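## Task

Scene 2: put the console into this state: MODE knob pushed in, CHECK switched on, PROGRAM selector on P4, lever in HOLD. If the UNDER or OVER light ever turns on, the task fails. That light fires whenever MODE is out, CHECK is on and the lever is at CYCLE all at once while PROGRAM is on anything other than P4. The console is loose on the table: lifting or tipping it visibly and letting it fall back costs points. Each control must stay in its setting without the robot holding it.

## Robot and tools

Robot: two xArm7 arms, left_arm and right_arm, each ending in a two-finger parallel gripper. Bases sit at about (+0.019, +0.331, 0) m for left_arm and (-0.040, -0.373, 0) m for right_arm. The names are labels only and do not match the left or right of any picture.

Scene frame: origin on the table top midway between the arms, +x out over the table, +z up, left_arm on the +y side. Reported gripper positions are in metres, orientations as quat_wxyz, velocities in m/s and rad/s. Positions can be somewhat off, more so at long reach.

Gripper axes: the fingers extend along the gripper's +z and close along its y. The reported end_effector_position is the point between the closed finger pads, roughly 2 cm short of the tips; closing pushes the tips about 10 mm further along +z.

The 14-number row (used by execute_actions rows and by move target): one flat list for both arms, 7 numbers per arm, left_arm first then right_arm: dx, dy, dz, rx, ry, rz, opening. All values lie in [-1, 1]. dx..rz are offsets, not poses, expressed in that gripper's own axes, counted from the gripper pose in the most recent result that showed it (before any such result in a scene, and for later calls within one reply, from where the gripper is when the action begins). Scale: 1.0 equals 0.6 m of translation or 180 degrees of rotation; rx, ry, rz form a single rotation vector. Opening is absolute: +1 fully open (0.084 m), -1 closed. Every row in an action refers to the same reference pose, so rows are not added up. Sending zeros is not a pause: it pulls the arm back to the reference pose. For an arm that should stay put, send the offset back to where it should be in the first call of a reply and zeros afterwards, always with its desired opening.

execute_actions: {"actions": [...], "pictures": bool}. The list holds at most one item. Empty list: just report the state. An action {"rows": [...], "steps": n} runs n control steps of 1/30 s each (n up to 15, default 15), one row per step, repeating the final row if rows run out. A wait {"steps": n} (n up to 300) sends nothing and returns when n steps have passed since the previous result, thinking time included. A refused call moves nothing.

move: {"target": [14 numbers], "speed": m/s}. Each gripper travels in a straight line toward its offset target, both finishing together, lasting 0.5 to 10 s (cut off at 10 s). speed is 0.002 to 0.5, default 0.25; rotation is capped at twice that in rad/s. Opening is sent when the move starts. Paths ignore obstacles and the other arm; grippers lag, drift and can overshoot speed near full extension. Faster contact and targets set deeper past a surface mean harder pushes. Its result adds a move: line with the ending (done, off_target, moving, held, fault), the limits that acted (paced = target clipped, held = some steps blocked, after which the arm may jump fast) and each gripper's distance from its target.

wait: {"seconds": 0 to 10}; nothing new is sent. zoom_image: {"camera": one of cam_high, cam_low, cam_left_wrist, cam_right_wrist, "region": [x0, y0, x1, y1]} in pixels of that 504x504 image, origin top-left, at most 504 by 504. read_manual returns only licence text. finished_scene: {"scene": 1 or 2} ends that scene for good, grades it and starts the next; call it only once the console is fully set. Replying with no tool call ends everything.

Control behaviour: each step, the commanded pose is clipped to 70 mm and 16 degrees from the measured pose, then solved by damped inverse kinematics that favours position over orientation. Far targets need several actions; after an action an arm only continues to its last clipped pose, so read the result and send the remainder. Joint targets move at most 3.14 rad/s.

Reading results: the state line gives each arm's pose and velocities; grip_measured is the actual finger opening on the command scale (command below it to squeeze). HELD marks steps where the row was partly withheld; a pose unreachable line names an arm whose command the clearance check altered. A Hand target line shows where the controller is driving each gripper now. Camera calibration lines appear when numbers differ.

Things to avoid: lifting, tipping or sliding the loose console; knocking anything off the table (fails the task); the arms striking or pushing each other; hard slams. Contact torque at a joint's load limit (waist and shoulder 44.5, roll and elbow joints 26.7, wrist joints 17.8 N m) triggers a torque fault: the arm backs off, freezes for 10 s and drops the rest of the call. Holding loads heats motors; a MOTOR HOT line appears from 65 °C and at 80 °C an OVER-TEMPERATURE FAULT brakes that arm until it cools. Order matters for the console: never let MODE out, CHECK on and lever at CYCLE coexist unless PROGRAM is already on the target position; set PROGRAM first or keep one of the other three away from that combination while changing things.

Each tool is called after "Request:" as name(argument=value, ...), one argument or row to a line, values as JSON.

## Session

Request:
execute_actions(
  actions=[],
)

Scene clock: 0.00 s of 5400.00 s.
left_arm: end_effector_position=(+0.0192, +0.7142, +0.3523) grip_measured=+1.00 end_effector_quat_wxyz=(-0.197, +0.646, +0.060, +0.735) end_effector_velocity=(+0.000, -0.000, -0.000) end_effector_angular_velocity=(+0.000, +0.001, -0.002) | right_arm: end_effector_position=(+0.0495, -0.1850, +0.3333) grip_measured=+1.00 end_effector_quat_wxyz=(-0.353, +0.764, -0.540, -0.008) end_effector_velocity=(+0.000, -0.000, -0.000) end_effector_angular_velocity=(-0.001, +0.000, -0.002)
Joint positions: left_arm=[ 0.578 -1.33   1.399  0.605 -0.569  0.893  2.004  0.084] | right_arm=[ 0.35  -1.84   0.213  0.262  0.515  1.425  1.841  0.084]
Joint velocities: left_arm=[-0.     0.     0.    -0.001  0.001  0.001  0.    -0.   ] | right_arm=[-0.001 -0.     0.001  0.    -0.     0.     0.001  0.   ]
Motor temperatures (°C, as the motors report them): left_arm=[31 35 30 35 31 34 33] | right_arm=[30 31 36 34 33 31 34]
Hand target (left_arm): +0.019, +0.714, +0.352; -0.197, +0.646, +0.060, +0.735
Hand target (right_arm): +0.050, -0.185, +0.333; -0.353, +0.764, -0.540, -0.008
camera_calibration (this result's frames):
cam_left_wrist: T_world_to_cam=[[0.382785, -0.907932, -0.17069, 0.737576], [0.062035, 0.209606, -0.975816, 0.25728], [0.921752, 0.362939, 0.136557, -0.193673], [0, 0, 0, 1]] pos_world=[-0.119774, 0.686033, 0.403402]
cam_right_wrist: T_world_to_cam=[[-0.831711, -0.185171, -0.52342, 0.208697], [-0.43709, 0.799699, 0.411622, 0.0978345], [0.342358, 0.571133, -0.746055, 0.467734], [0, 0, 0, 1]] pos_world=[0.0562054, -0.306732, 0.417921]

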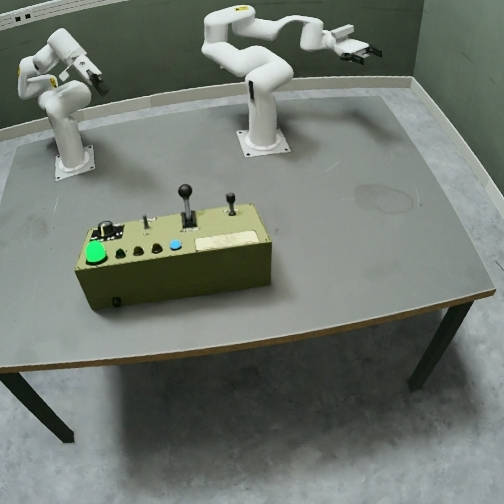

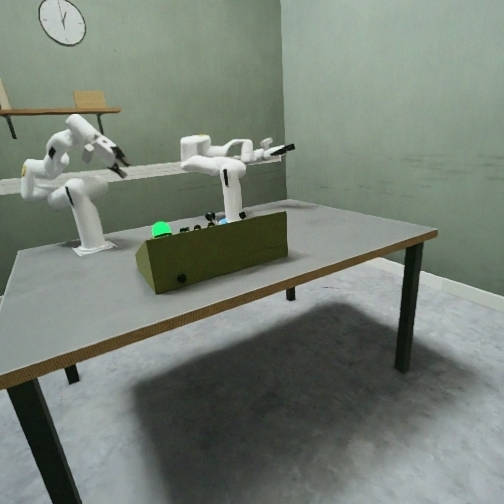

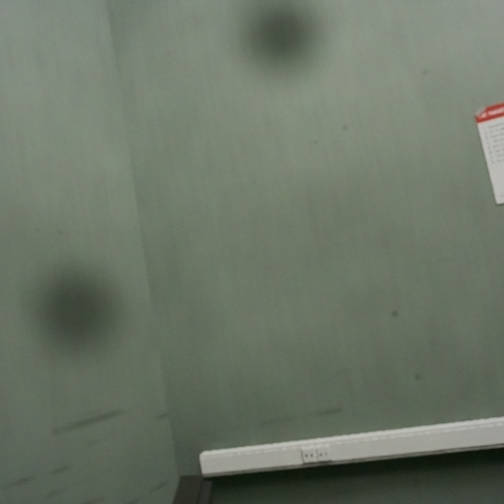

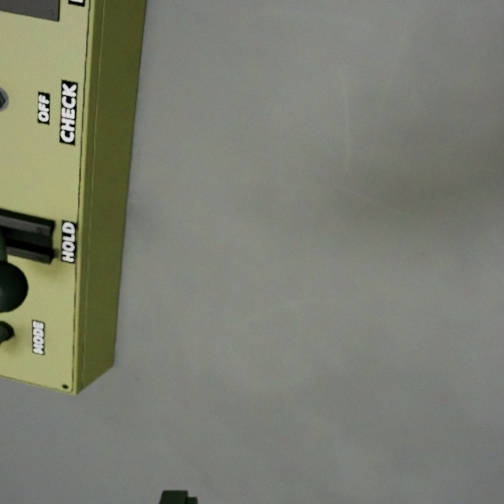

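Request:
move(
  target=[0.165,0.714,0.238,-0.141,-0.424,0.017,1,0.197,-0.347,0.082,-0.177,0.098,-0.412,1],
  speed=0.4,
)

Scene clock: 24.73 s of 5400.00 s.
left_arm: end_effector_position=(+0.3000, +0.3485, +0.4012) grip_measured=+1.00 end_effector_quat_wxyz=(-0.001, +0.984, -0.001, +0.176) end_effector_velocity=(+0.000, -0.002, +0.001) end_effector_angular_velocity=(+0.008, +0.002, -0.005) | right_arm: end_effector_position=(+0.2892, -0.2209, +0.3616) grip_measured=+1.00 end_effector_quat_wxyz=(+0.002, +0.985, -0.002, +0.174) end_effector_velocity=(-0.000, +0.000, -0.001) end_effector_angular_velocity=(-0.003, +0.002, +0.002)
Joint positions: left_arm=[ 0.952 -1.082 -0.377  0.83  -0.569  1.587  0.666  0.084] | right_arm=[ 0.407 -0.644 -0.003  0.829 -0.199  1.179  0.599  0.084]
Joint velocities: left_arm=[-0.002 -0.002 -0.006  0.005  0.002  0.002 -0.002 -0.   ] | right_arm=[ 0.001  0.002  0.    -0.002 -0.001 -0.    -0.001  0.   ]
Motor temperatures (°C, as the motors report them): left_arm=[31 35 31 35 31 34 33] | right_arm=[30 31 36 34 33 32 34]
Hand target (left_arm): +0.300, +0.348, +0.401; -0.001, +0.985, -0.001, +0.175
Hand target (right_arm): +0.289, -0.221, +0.361; +0.002, +0.985, -0.002, +0.174
Off the commanded pose (left_arm): 0.002 m, 0 deg.
Off the commanded pose (right_arm): 0.002 m, 0 deg.
After step 90, 19.50 s passed at rest.
move: done
camera_calibration (this result's frames):
cam_left_wrist: T_world_to_cam=[[-0.00222462, -0.999798, -0.0199669, 0.393444], [-0.946926, 0.00852441, -0.321339, 0.474493], [0.321444, 0.0181923, -0.946754, 0.408378], [0, 0, 0, 1]] pos_world=[0.318914, 0.38189, 0.546962]
cam_right_wrist: T_world_to_cam=[[0.000938392, -0.99979, 0.0204639, -0.20114], [-0.949969, -0.007283, -0.312259, 0.451437], [0.312343, -0.019147, -0.949776, 0.379286], [0, 0, 0, 1]] pos_world=[0.310572, -0.190547, 0.505318]

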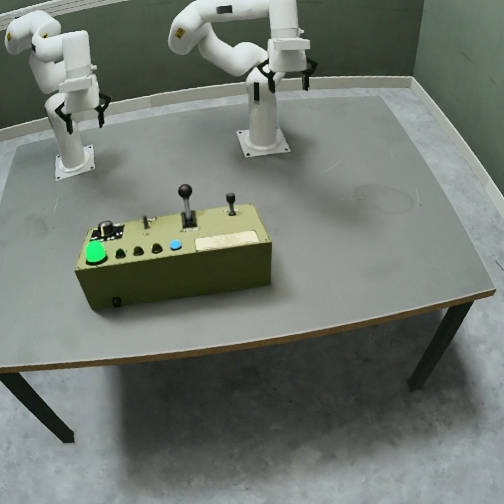

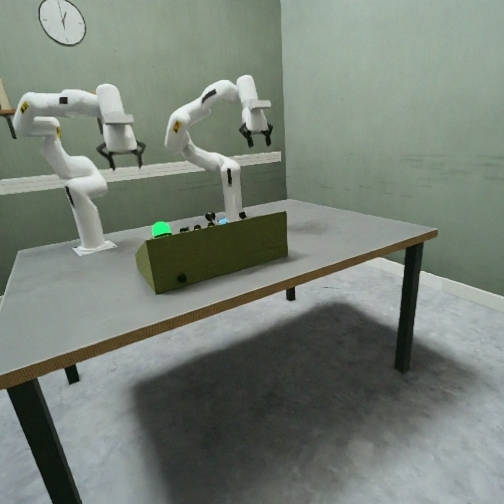

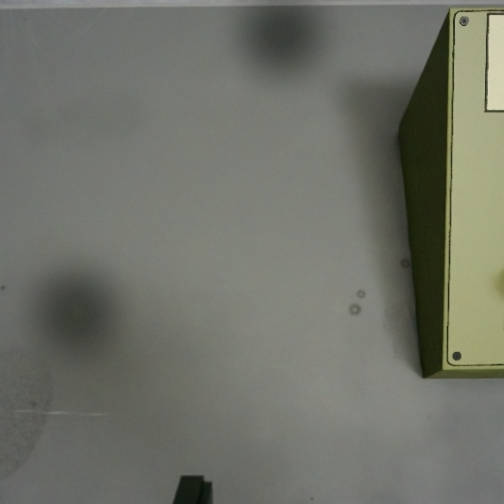

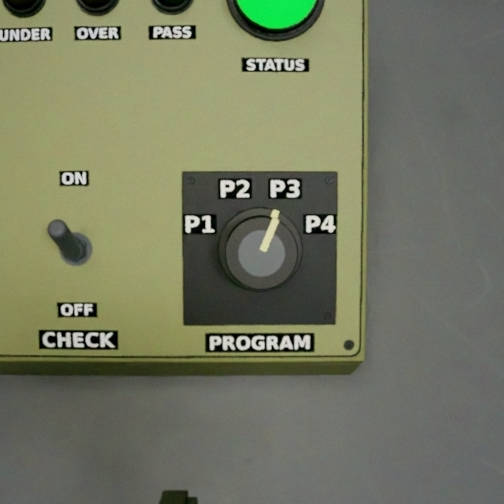

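Request:
move(
  target=[-0.038,0.333,0.057,0,0,0,-1,0.092,-0.031,0.357,0,0,0,1],
  speed=0.3,
)

Scene clock: 35.83 s of 5400.00 s.
left_arm: end_effector_position=(+0.2901, +0.1485, +0.3610) grip_measured=-1.00 end_effector_quat_wxyz=(-0.000, +0.984, -0.000, +0.176) end_effector_velocity=(-0.001, -0.003, -0.001) end_effector_angular_velocity=(+0.003, +0.003, -0.007) | right_arm: end_effector_position=(+0.4148, -0.2025, +0.1808) grip_measured=+1.00 end_effector_quat_wxyz=(+0.001, +0.985, -0.002, +0.175) end_effector_velocity=(-0.002, -0.002, -0.007) end_effector_angular_velocity=(-0.006, +0.013, -0.003)
Joint positions: left_arm=[ 0.796 -1.386 -0.658  0.854 -0.844  1.714  0.254  0.   ] | right_arm=[ 0.351 -0.088 -0.097  0.762 -0.282  0.542  0.617  0.084]
Joint velocities: left_arm=[-0.004 -0.002 -0.005  0.002 -0.003  0.002 -0.001  0.   ] | right_arm=[-0.001  0.009 -0.001 -0.005 -0.     0.001  0.001 -0.   ]
Motor temperatures (°C, as the motors report them): left_arm=[31 35 30 35 31 34 33] | right_arm=[30 31 36 35 33 32 34]
Hand target (left_arm): +0.290, +0.148, +0.361; -0.001, +0.984, -0.001, +0.176
Hand target (right_arm): +0.415, -0.203, +0.180; +0.002, +0.985, -0.002, +0.174
Off the commanded pose (left_arm): 0.001 m, 0 deg.
Off the commanded pose (right_arm): 0.002 m, 0 deg.
After step 90, 6.83 s passed at rest.
move: done
camera_calibration (this result's frames):
cam_left_wrist: T_world_to_cam=[[-0.00239673, -0.999832, -0.0181897, 0.192032], [-0.946896, 0.00811764, -0.321436, 0.453981], [0.32153, 0.0164533, -0.946757, 0.377422], [0, 0, 0, 1]] pos_world=[0.30898, 0.182105, 0.506746]
cam_right_wrist: T_world_to_cam=[[0.00148634, -0.999795, 0.0201874, -0.179391], [-0.949484, -0.00774606, -0.313721, 0.514377], [0.313813, -0.0187013, -0.949301, 0.168017], [0, 0, 0, 1]] pos_world=[0.435933, -0.172228, 0.324491]

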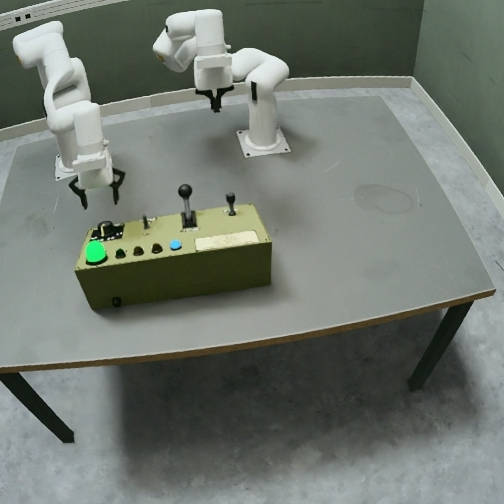

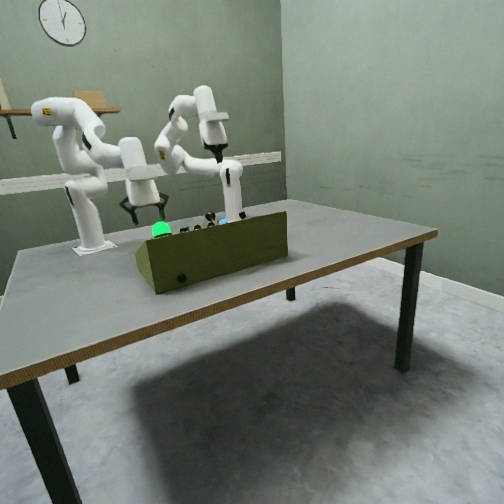

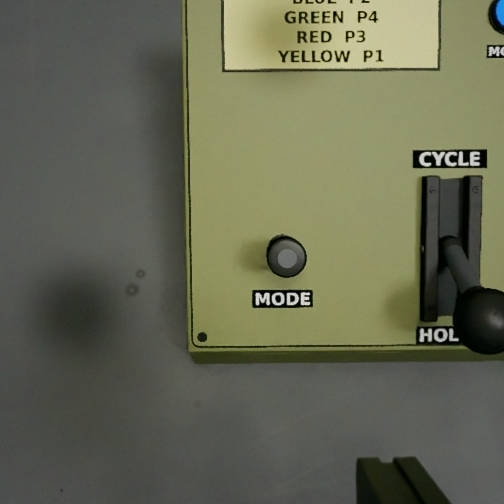

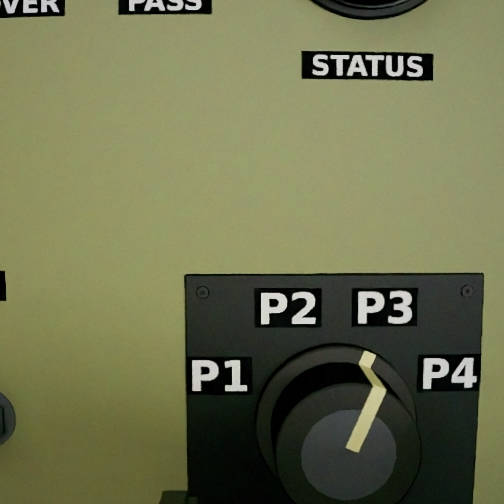

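Request:
move(
  target=[0.089,-0.029,0.357,0,0,-0.5,-1,0.01,0,0.125,0,0,0,1],
  speed=0.15,
)

Scene clock: 55.70 s of 5400.00 s.
left_arm: end_effector_position=(+0.4138, +0.1655, +0.1780) grip_measured=-1.00 end_effector_quat_wxyz=(+0.124, +0.697, +0.696, +0.124) end_effector_velocity=(-0.000, +0.000, -0.000) end_effector_angular_velocity=(-0.001, -0.000, +0.003) | right_arm: end_effector_position=(+0.4464, -0.2026, +0.1128) grip_measured=+1.00 end_effector_quat_wxyz=(+0.001, +0.985, -0.002, +0.175) end_effector_velocity=(+0.001, +0.001, +0.002) end_effector_angular_velocity=(+0.002, -0.004, +0.000)
Joint positions: left_arm=[ 1.12  -1.623 -1.173  0.69  -1.456  1.548 -1.095  0.   ] | right_arm=[ 0.329  0.14  -0.12   0.803 -0.315  0.35   0.637  0.084]
Joint velocities: left_arm=[-0.    -0.    -0.001 -0.001 -0.001 -0.    -0.002  0.   ] | right_arm=[-0.001 -0.001  0.001  0.003  0.    -0.     0.     0.   ]
Motor temperatures (°C, as the motors report them): left_arm=[31 35 31 35 31 34 33] | right_arm=[30 31 36 35 33 32 34]
Hand target (left_arm): +0.414, +0.166, +0.178; +0.124, +0.697, +0.696, +0.124
Hand target (right_arm): +0.446, -0.203, +0.113; +0.001, +0.985, -0.002, +0.175
Off the commanded pose (left_arm): 0.001 m, 0 deg.
Off the commanded pose (right_arm): 0.000 m, 0 deg.
After step 90, 11.33 s passed at rest.
move: done
camera_calibration (this result's frames):
cam_left_wrist: T_world_to_cam=[[0.943752, -0.00910744, 0.330528, -0.411517], [-0.0170807, -0.999629, 0.0212264, 0.233148], [0.330212, -0.0256782, -0.943558, 0.1669], [0, 0, 0, 1]] pos_world=[0.33724, 0.233599, 0.288549]
cam_right_wrist: T_world_to_cam=[[0.00165819, -0.999792, 0.0203409, -0.178207], [-0.949402, -0.00796224, -0.313963, 0.523017], [0.314059, -0.0187911, -0.949217, 0.093388], [0, 0, 0, 1]] pos_world=[0.467519, -0.172251, 0.256478]

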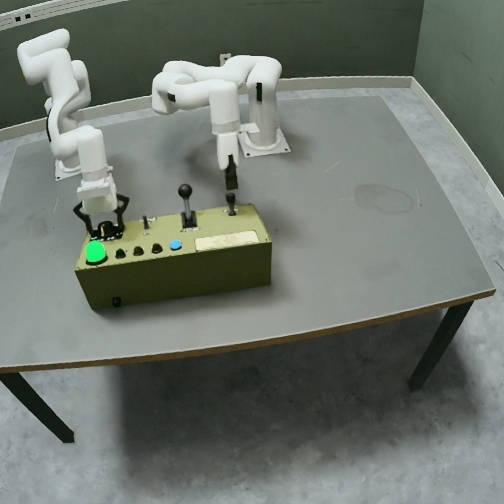

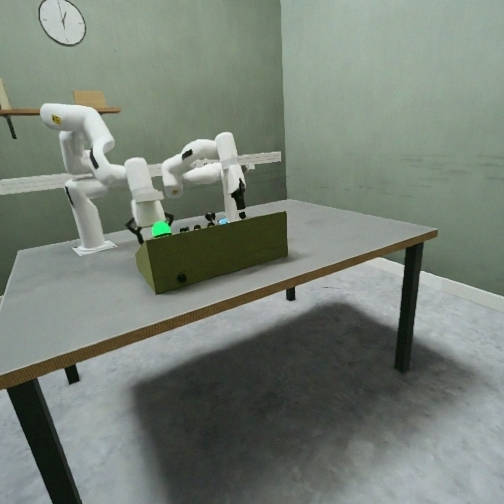

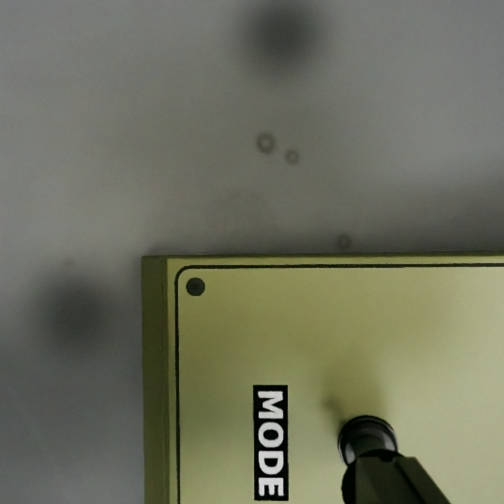

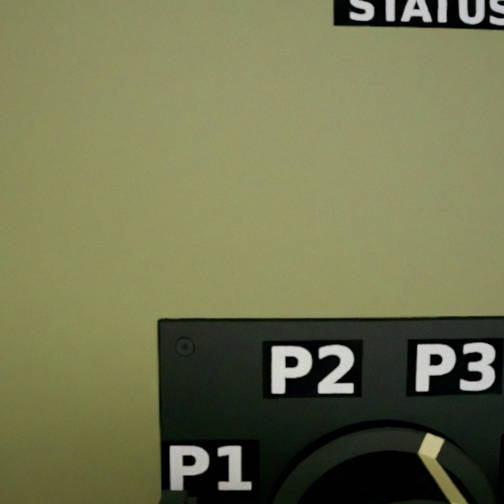

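Request:
move(
  target=[-0.008,0.007,0.06,0,0,0,-1,0,0,0,0,0,0,-0.5],
  speed=0.03,
)

Scene clock: 68.00 s of 5400.00 s.
left_arm: end_effector_position=(+0.4311, +0.1600, +0.1524) grip_measured=-1.00 end_effector_quat_wxyz=(+0.131, +0.696, +0.695, +0.127) end_effector_velocity=(+0.003, -0.002, +0.001) end_effector_angular_velocity=(-0.003, -0.004, -0.002) | right_arm: end_effector_position=(+0.4465, -0.2022, +0.1129) grip_measured=+0.19 end_effector_quat_wxyz=(+0.001, +0.985, -0.001, +0.175) end_effector_velocity=(+0.000, -0.000, +0.000) end_effector_angular_velocity=(+0.001, -0.001, -0.001)
Joint positions: left_arm=[ 1.141 -1.643 -1.259  0.705 -1.55   1.502 -1.1    0.   ] | right_arm=[ 0.328  0.14  -0.118  0.803 -0.316  0.349  0.638  0.052]
Joint velocities: left_arm=[ 0.011 -0.01   0.005  0.008 -0.01   0.011  0.     0.   ] | right_arm=[-0.003 -0.     0.002  0.001 -0.     0.     0.001 -0.   ]
Motor temperatures (°C, as the motors report them): left_arm=[31 35 31 35 31 34 33] | right_arm=[30 31 36 35 33 32 34]
Hand target (left_arm): +0.430, +0.161, +0.146; +0.124, +0.697, +0.696, +0.124
Hand target (right_arm): +0.446, -0.203, +0.113; +0.001, +0.985, -0.002, +0.175
Off the commanded pose (left_arm): 0.007 m, 1 deg.
Off the commanded pose (right_arm): 0.000 m, 0 deg.
After step 90, 7.83 s passed at rest.
move: off_target (left_arm)
camera_calibration (this result's frames):
cam_left_wrist: T_world_to_cam=[[0.93906, -0.00768879, 0.343668, -0.419682], [-0.0178369, -0.999493, 0.0263774, 0.227973], [0.34329, -0.0308999, -0.938721, 0.131315], [0, 0, 0, 1]] pos_world=[0.353094, 0.228688, 0.261486]
cam_right_wrist: T_world_to_cam=[[0.0022811, -0.999796, 0.020067, -0.178098], [-0.949273, -0.00847496, -0.314339, 0.522966], [0.314445, -0.018332, -0.949099, 0.0934256], [0, 0, 0, 1]] pos_world=[0.467467, -0.171917, 0.256633]

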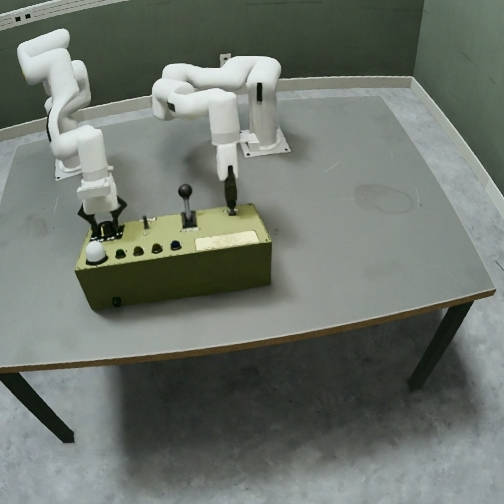

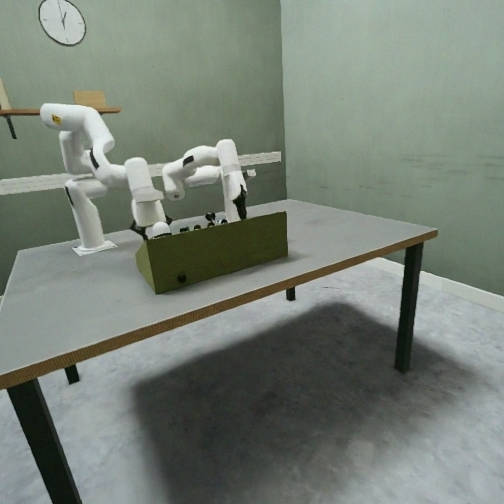

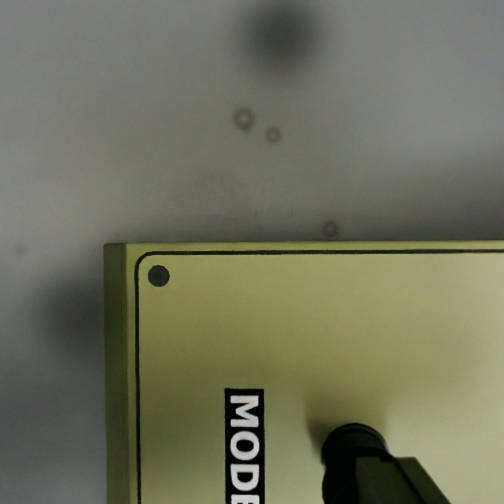

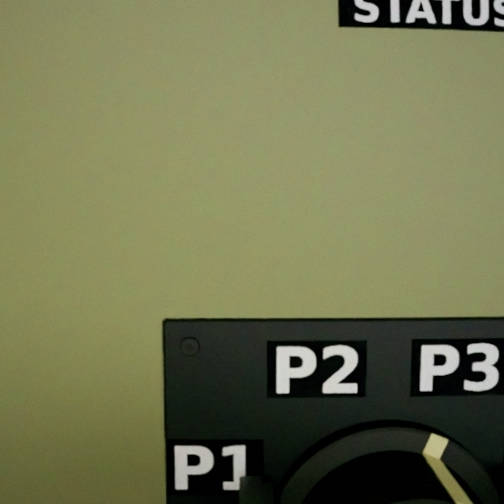

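Request:
move(
  target=[0,0,0.008,0,0,0,-1,0,0,0,0,0,0.26,-0.5],
  speed=0.1,
)

Scene clock: 75.17 s of 5400.00 s.
left_arm: end_effector_position=(+0.4341, +0.1589, +0.1537) grip_measured=-1.00 end_effector_quat_wxyz=(+0.137, +0.695, +0.694, +0.130) end_effector_velocity=(+0.000, +0.000, -0.000) end_effector_angular_velocity=(-0.002, +0.001, +0.000) | right_arm: end_effector_position=(+0.4469, -0.2025, +0.1133) grip_measured=+0.11 end_effector_quat_wxyz=(-0.069, +0.903, -0.392, +0.162) end_effector_velocity=(+0.000, +0.000, +0.000) end_effector_angular_velocity=(+0.000, -0.001, -0.000)
Joint positions: left_arm=[ 1.156 -1.687 -1.248  0.705 -1.582  1.535 -1.1    0.   ] | right_arm=[ 0.422  0.142 -0.212  0.802 -0.284  0.345  1.431  0.049]
Joint velocities: left_arm=[ 0.005 -0.013  0.003 -0.    -0.008  0.013  0.     0.   ] | right_arm=[ 0.003 -0.    -0.003  0.001 -0.    -0.     0.001 -0.   ]
Motor temperatures (°C, as the motors report them): left_arm=[31 35 31 35 31 34 33] | right_arm=[30 31 36 35 33 32 34]
Hand target (left_arm): +0.433, +0.160, +0.148; +0.131, +0.696, +0.695, +0.127
Hand target (right_arm): +0.446, -0.202, +0.113; -0.068, +0.903, -0.392, +0.161
Off the commanded pose (left_arm): 0.006 m, 1 deg.
Off the commanded pose (right_arm): 0.001 m, 0 deg.
move: off_target (left_arm)
camera_calibration (this result's frames):
cam_left_wrist: T_world_to_cam=[[0.934697, -0.00730557, 0.35537, -0.422939], [-0.0194489, -0.999342, 0.0306106, 0.226944], [0.354912, -0.0355232, -0.934224, 0.126531], [0, 0, 0, 1]] pos_world=[0.354827, 0.228199, 0.261561]
cam_right_wrist: T_world_to_cam=[[-0.684327, -0.690627, -0.233947, 0.219776], [-0.657956, 0.723141, -0.210148, 0.529688], [0.314311, 0.0101167, -0.949266, 0.0994673], [0, 0, 0, 1]] pos_world=[0.467646, -0.232262, 0.25715]

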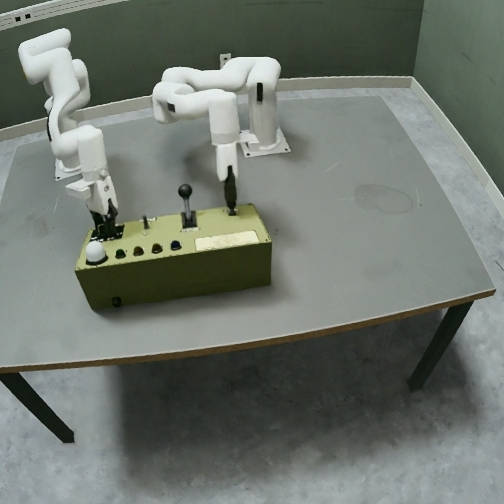

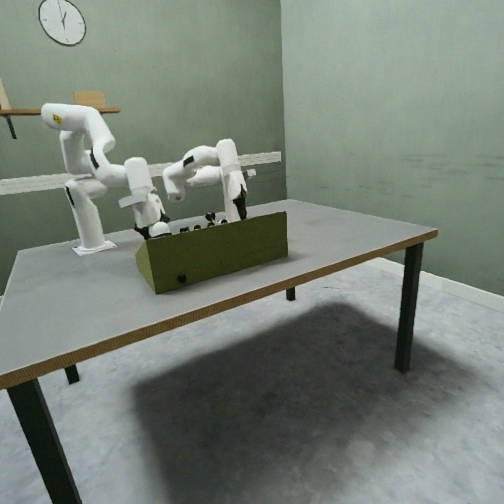

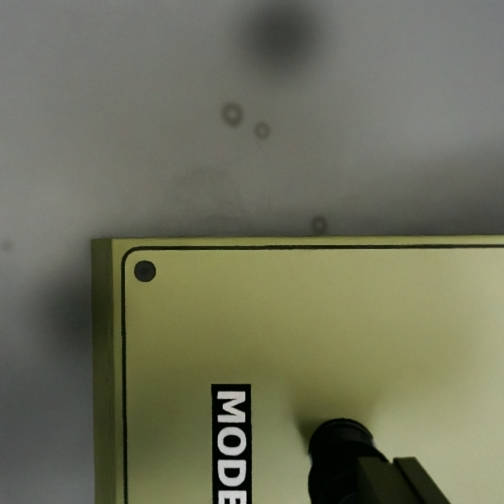

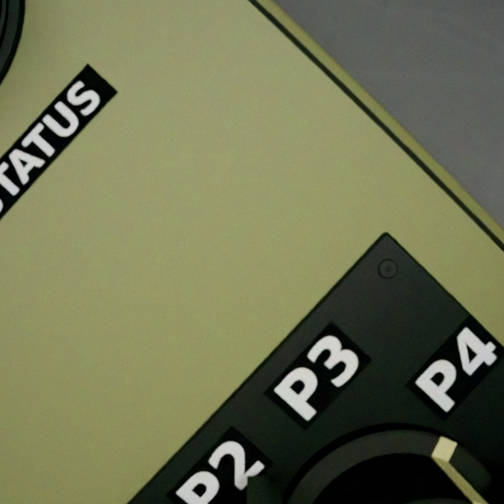

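Request:
move(
  target=[0,0,0,0,0,0,-1,0,0,0,0,0,0,0.9],
  speed=0.1,
)

Request:
move(
  target=[0,0,-0.15,0,0,0,-1,0,0,-0.2,0,0,0,0.9],
  speed=0.2,
)

Request:
move(
  target=[0,-0.15,-0.15,0,0,0,-1,-0.1,-0.1,-0.15,0,0,-0.26,0.9],
  speed=0.3,
)

Scene clock: 81.33 s of 5400.00 s.
left_arm: end_effector_position=(+0.4341, +0.1587, +0.1543) grip_measured=-1.00 end_effector_quat_wxyz=(+0.137, +0.695, +0.694, +0.130) end_effector_velocity=(+0.000, -0.001, +0.000) end_effector_angular_velocity=(+0.001, +0.000, -0.001) | right_arm: end_effector_position=(+0.4467, -0.2027, +0.1129) grip_measured=+0.90 end_effector_quat_wxyz=(-0.068, +0.903, -0.392, +0.161) end_effector_velocity=(+0.002, +0.001, +0.003) end_effector_angular_velocity=(+0.003, -0.006, +0.000)
Joint positions: left_arm=[ 1.158 -1.691 -1.245  0.705 -1.584  1.54  -1.1    0.   ] | right_arm=[ 0.423  0.142 -0.212  0.802 -0.283  0.345  1.431  0.08 ]
Joint velocities: left_arm=[ 0.001 -0.003  0.001  0.002 -0.001  0.003 -0.     0.   ] | right_arm=[ 0.    -0.003 -0.001  0.003 -0.    -0.001 -0.    -0.   ]
Motor temperatures (°C, as the motors report them): left_arm=[31 35 30 35 31 34 33] | right_arm=[30 31 36 34 33 32 34]
Hand target (left_arm): +0.434, +0.159, +0.154; +0.137, +0.695, +0.694, +0.130
Hand target (right_arm): +0.447, -0.203, +0.113; -0.069, +0.903, -0.392, +0.162
Off the commanded pose (left_arm): 0.001 m, 0 deg.
Off the commanded pose (right_arm): 0.000 m, 0 deg.
After step 90, 2.47 s passed at rest.
move: done
camera_calibration (this result's frames):
cam_left_wrist: T_world_to_cam=[[0.934381, -0.00727021, 0.356201, -0.423123], [-0.0196895, -0.999318, 0.0312527, 0.226776], [0.35573, -0.0362153, -0.933887, 0.126764], [0, 0, 0, 1]] pos_world=[0.35473, 0.228136, 0.262012]
cam_right_wrist: T_world_to_cam=[[-0.684573, -0.690648, -0.233162, 0.21949], [-0.658036, 0.723126, -0.209946, 0.529594], [0.313605, 0.00970548, -0.949504, 0.0994679], [0, 0, 0, 1]] pos_world=[0.467555, -0.232339, 0.256808]

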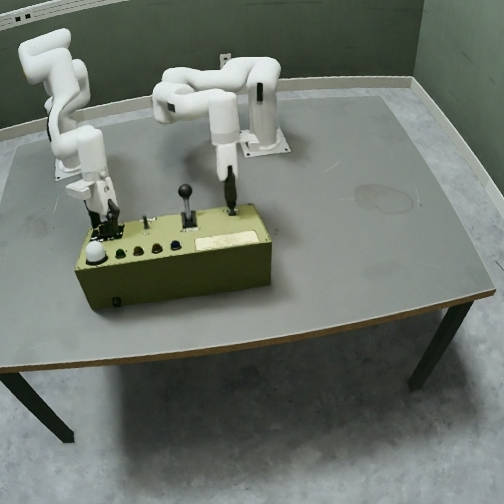

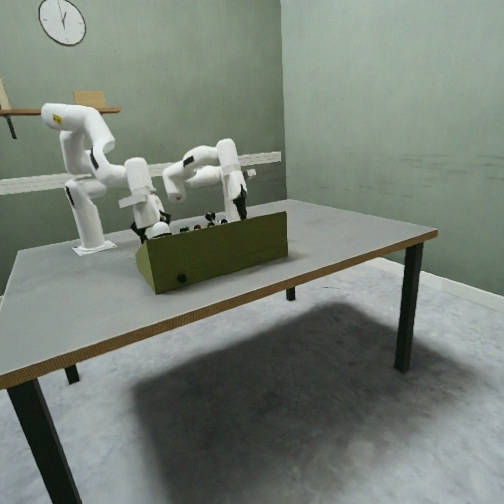

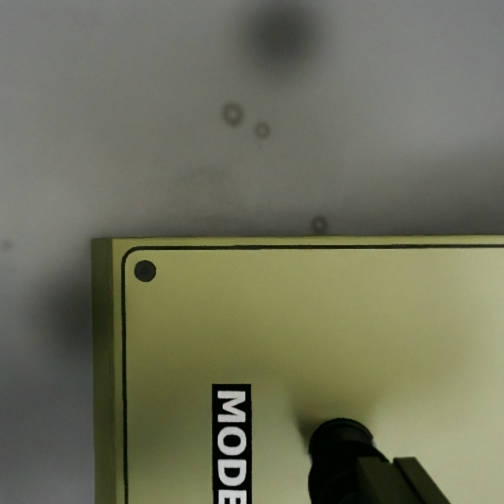

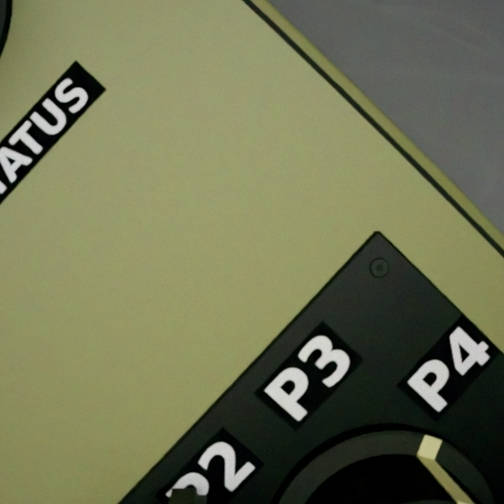

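Scene clock: 82.40 s of 5400.00 s.
left_arm: end_effector_position=(+0.4009, +0.1600, +0.2378) grip_measured=-1.00 end_effector_quat_wxyz=(+0.137, +0.695, +0.694, +0.130) end_effector_velocity=(-0.000, +0.000, +0.001) end_effector_angular_velocity=(-0.001, -0.002, -0.000) | right_arm: end_effector_position=(+0.4049, -0.2028, +0.2244) grip_measured=+0.90 end_effector_quat_wxyz=(-0.068, +0.903, -0.393, +0.161) end_effector_velocity=(+0.003, +0.001, +0.007) end_effector_angular_velocity=(+0.008, -0.014, -0.001)
Joint positions: left_arm=[ 1.141 -1.619 -0.999  0.738 -1.35   1.65  -1.106  0.   ] | right_arm=[ 0.456 -0.187 -0.179  0.799 -0.283  0.681  1.43   0.08 ]
Joint velocities: left_arm=[-0.     0.001  0.003 -0.     0.001  0.     0.     0.   ] | right_arm=[-0.001 -0.007  0.     0.008  0.    -0.001  0.     0.   ]
Motor temperatures (°C, as the motors report them): left_arm=[31 35 30 35 31 34 33] | right_arm=[30 31 36 34 33 32 34]
Hand target (left_arm): +0.401, +0.160, +0.238; +0.137, +0.695, +0.694, +0.130
Hand target (right_arm): +0.405, -0.203, +0.225; -0.068, +0.903, -0.393, +0.161
Off the commanded pose (left_arm): 0.000 m, 0 deg.
Off the commanded pose (right_arm): 0.001 m, 0 deg.
move: done
camera_calibration (this result's frames):
cam_left_wrist: T_world_to_cam=[[0.934458, -0.00717342, 0.356001, -0.421877], [-0.0193594, -0.999342, 0.0306792, 0.22473], [0.355546, -0.0355604, -0.933982, 0.216615], [0, 0, 0, 1]] pos_world=[0.32156, 0.229259, 0.345609]
cam_right_wrist: T_world_to_cam=[[-0.685182, -0.690532, -0.231711, 0.216769], [-0.658083, 0.723245, -0.209388, 0.525481], [0.312174, 0.00901586, -0.949982, 0.218968], [0, 0, 0, 1]] pos_world=[0.42598, -0.23234, 0.368273]

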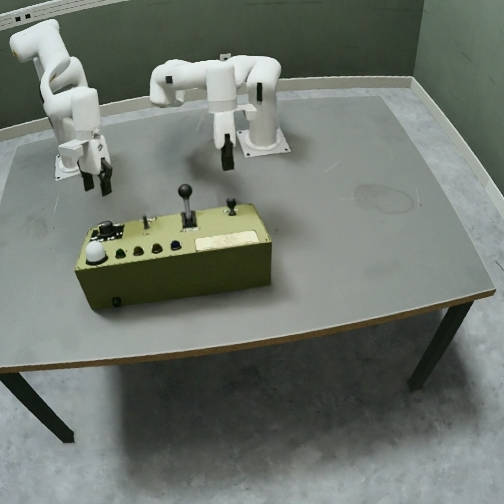

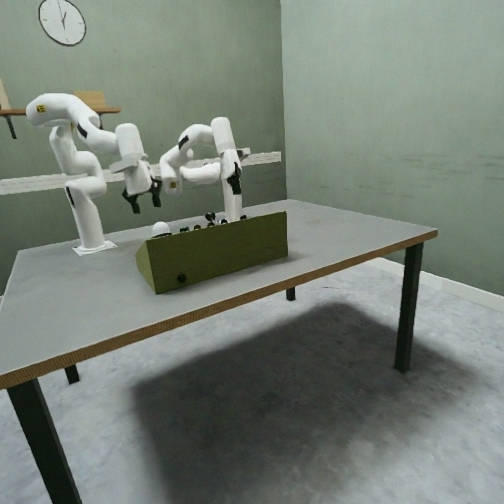

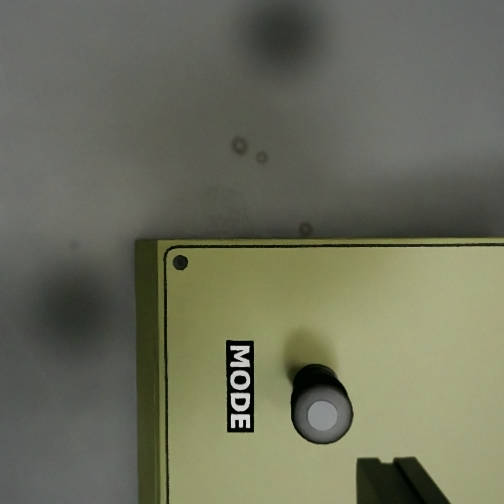

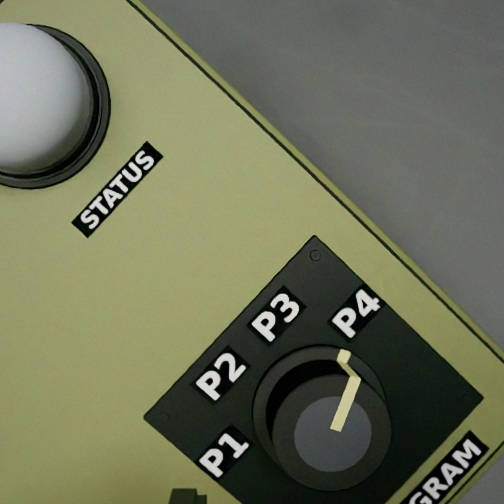

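Scene clock: 84.13 s of 5400.00 s.
left_arm: end_effector_position=(+0.2842, +0.1611, +0.2883) grip_measured=-1.00 end_effector_quat_wxyz=(+0.137, +0.695, +0.694, +0.130) end_effector_velocity=(-0.001, +0.000, -0.000) end_effector_angular_velocity=(-0.001, +0.002, +0.000) | right_arm: end_effector_position=(+0.3770, -0.1186, +0.3093) grip_measured=+0.90 end_effector_quat_wxyz=(+0.003, +0.985, -0.002, +0.175) end_effector_velocity=(+0.001, -0.001, +0.001) end_effector_angular_velocity=(-0.000, -0.000, -0.001)
Joint positions: left_arm=[ 0.902 -1.724 -0.699  0.621 -1.061  1.828 -1.18   0.   ] | right_arm=[ 0.62  -0.192 -0.117  1.051 -0.285  0.978  0.777  0.08 ]
Joint velocities: left_arm=[-0.    -0.001  0.001 -0.001  0.001  0.003 -0.     0.   ] | right_arm=[-0.     0.    -0.002  0.002  0.     0.001 -0.002  0.   ]
Motor temperatures (°C, as the motors report them): left_arm=[31 35 30 35 31 34 33] | right_arm=[30 31 36 35 33 32 34]
Hand target (left_arm): +0.284, +0.161, +0.288; +0.137, +0.695, +0.694, +0.130
Hand target (right_arm): +0.377, -0.118, +0.310; +0.002, +0.985, -0.002, +0.175
Off the commanded pose (left_arm): 0.000 m, 0 deg.
Off the commanded pose (right_arm): 0.001 m, 0 deg.
move: done
camera_calibration (this result's frames):
cam_left_wrist: T_world_to_cam=[[0.934551, -0.00659227, 0.355767, -0.330759], [-0.0185749, -0.999369, 0.0302758, 0.221936], [0.355343, -0.0349026, -0.934084, 0.305245], [0, 0, 0, 1]] pos_world=[0.204767, 0.230269, 0.396078]
cam_right_wrist: T_world_to_cam=[[-0.00043051, -0.99975, 0.0223489, -0.0979425], [-0.949619, -0.00659555, -0.313337, 0.519513], [0.313406, -0.0213578, -0.949379, 0.303378], [0, 0, 0, 1]] pos_world=[0.398217, -0.088012, 0.452992]

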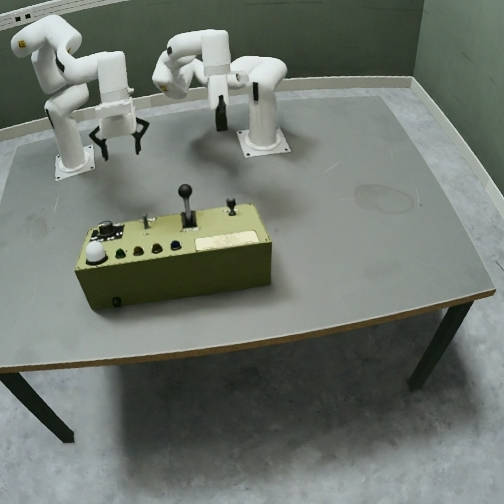

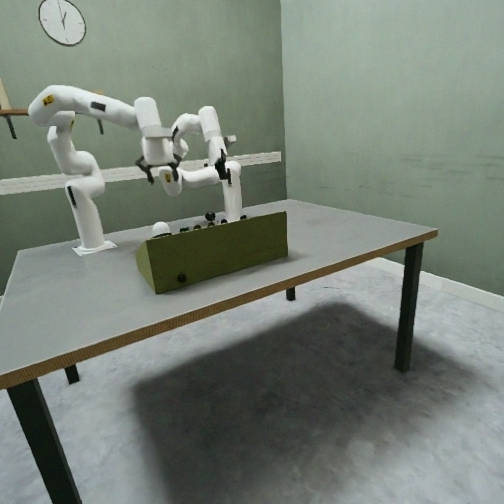

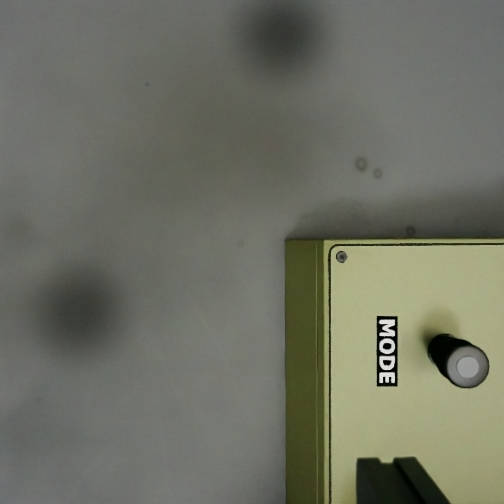

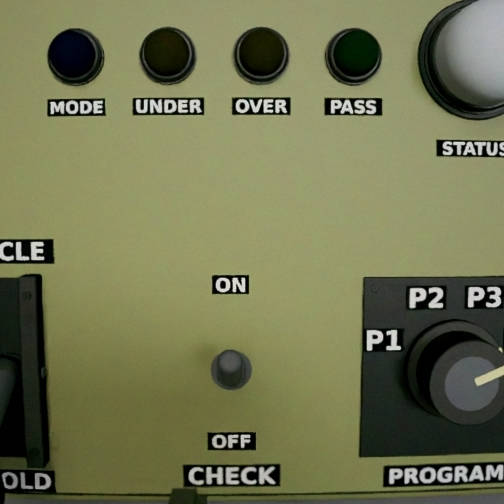

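Request:
finished_scene(
  scene=2,
)

The scene is finished: the task was done.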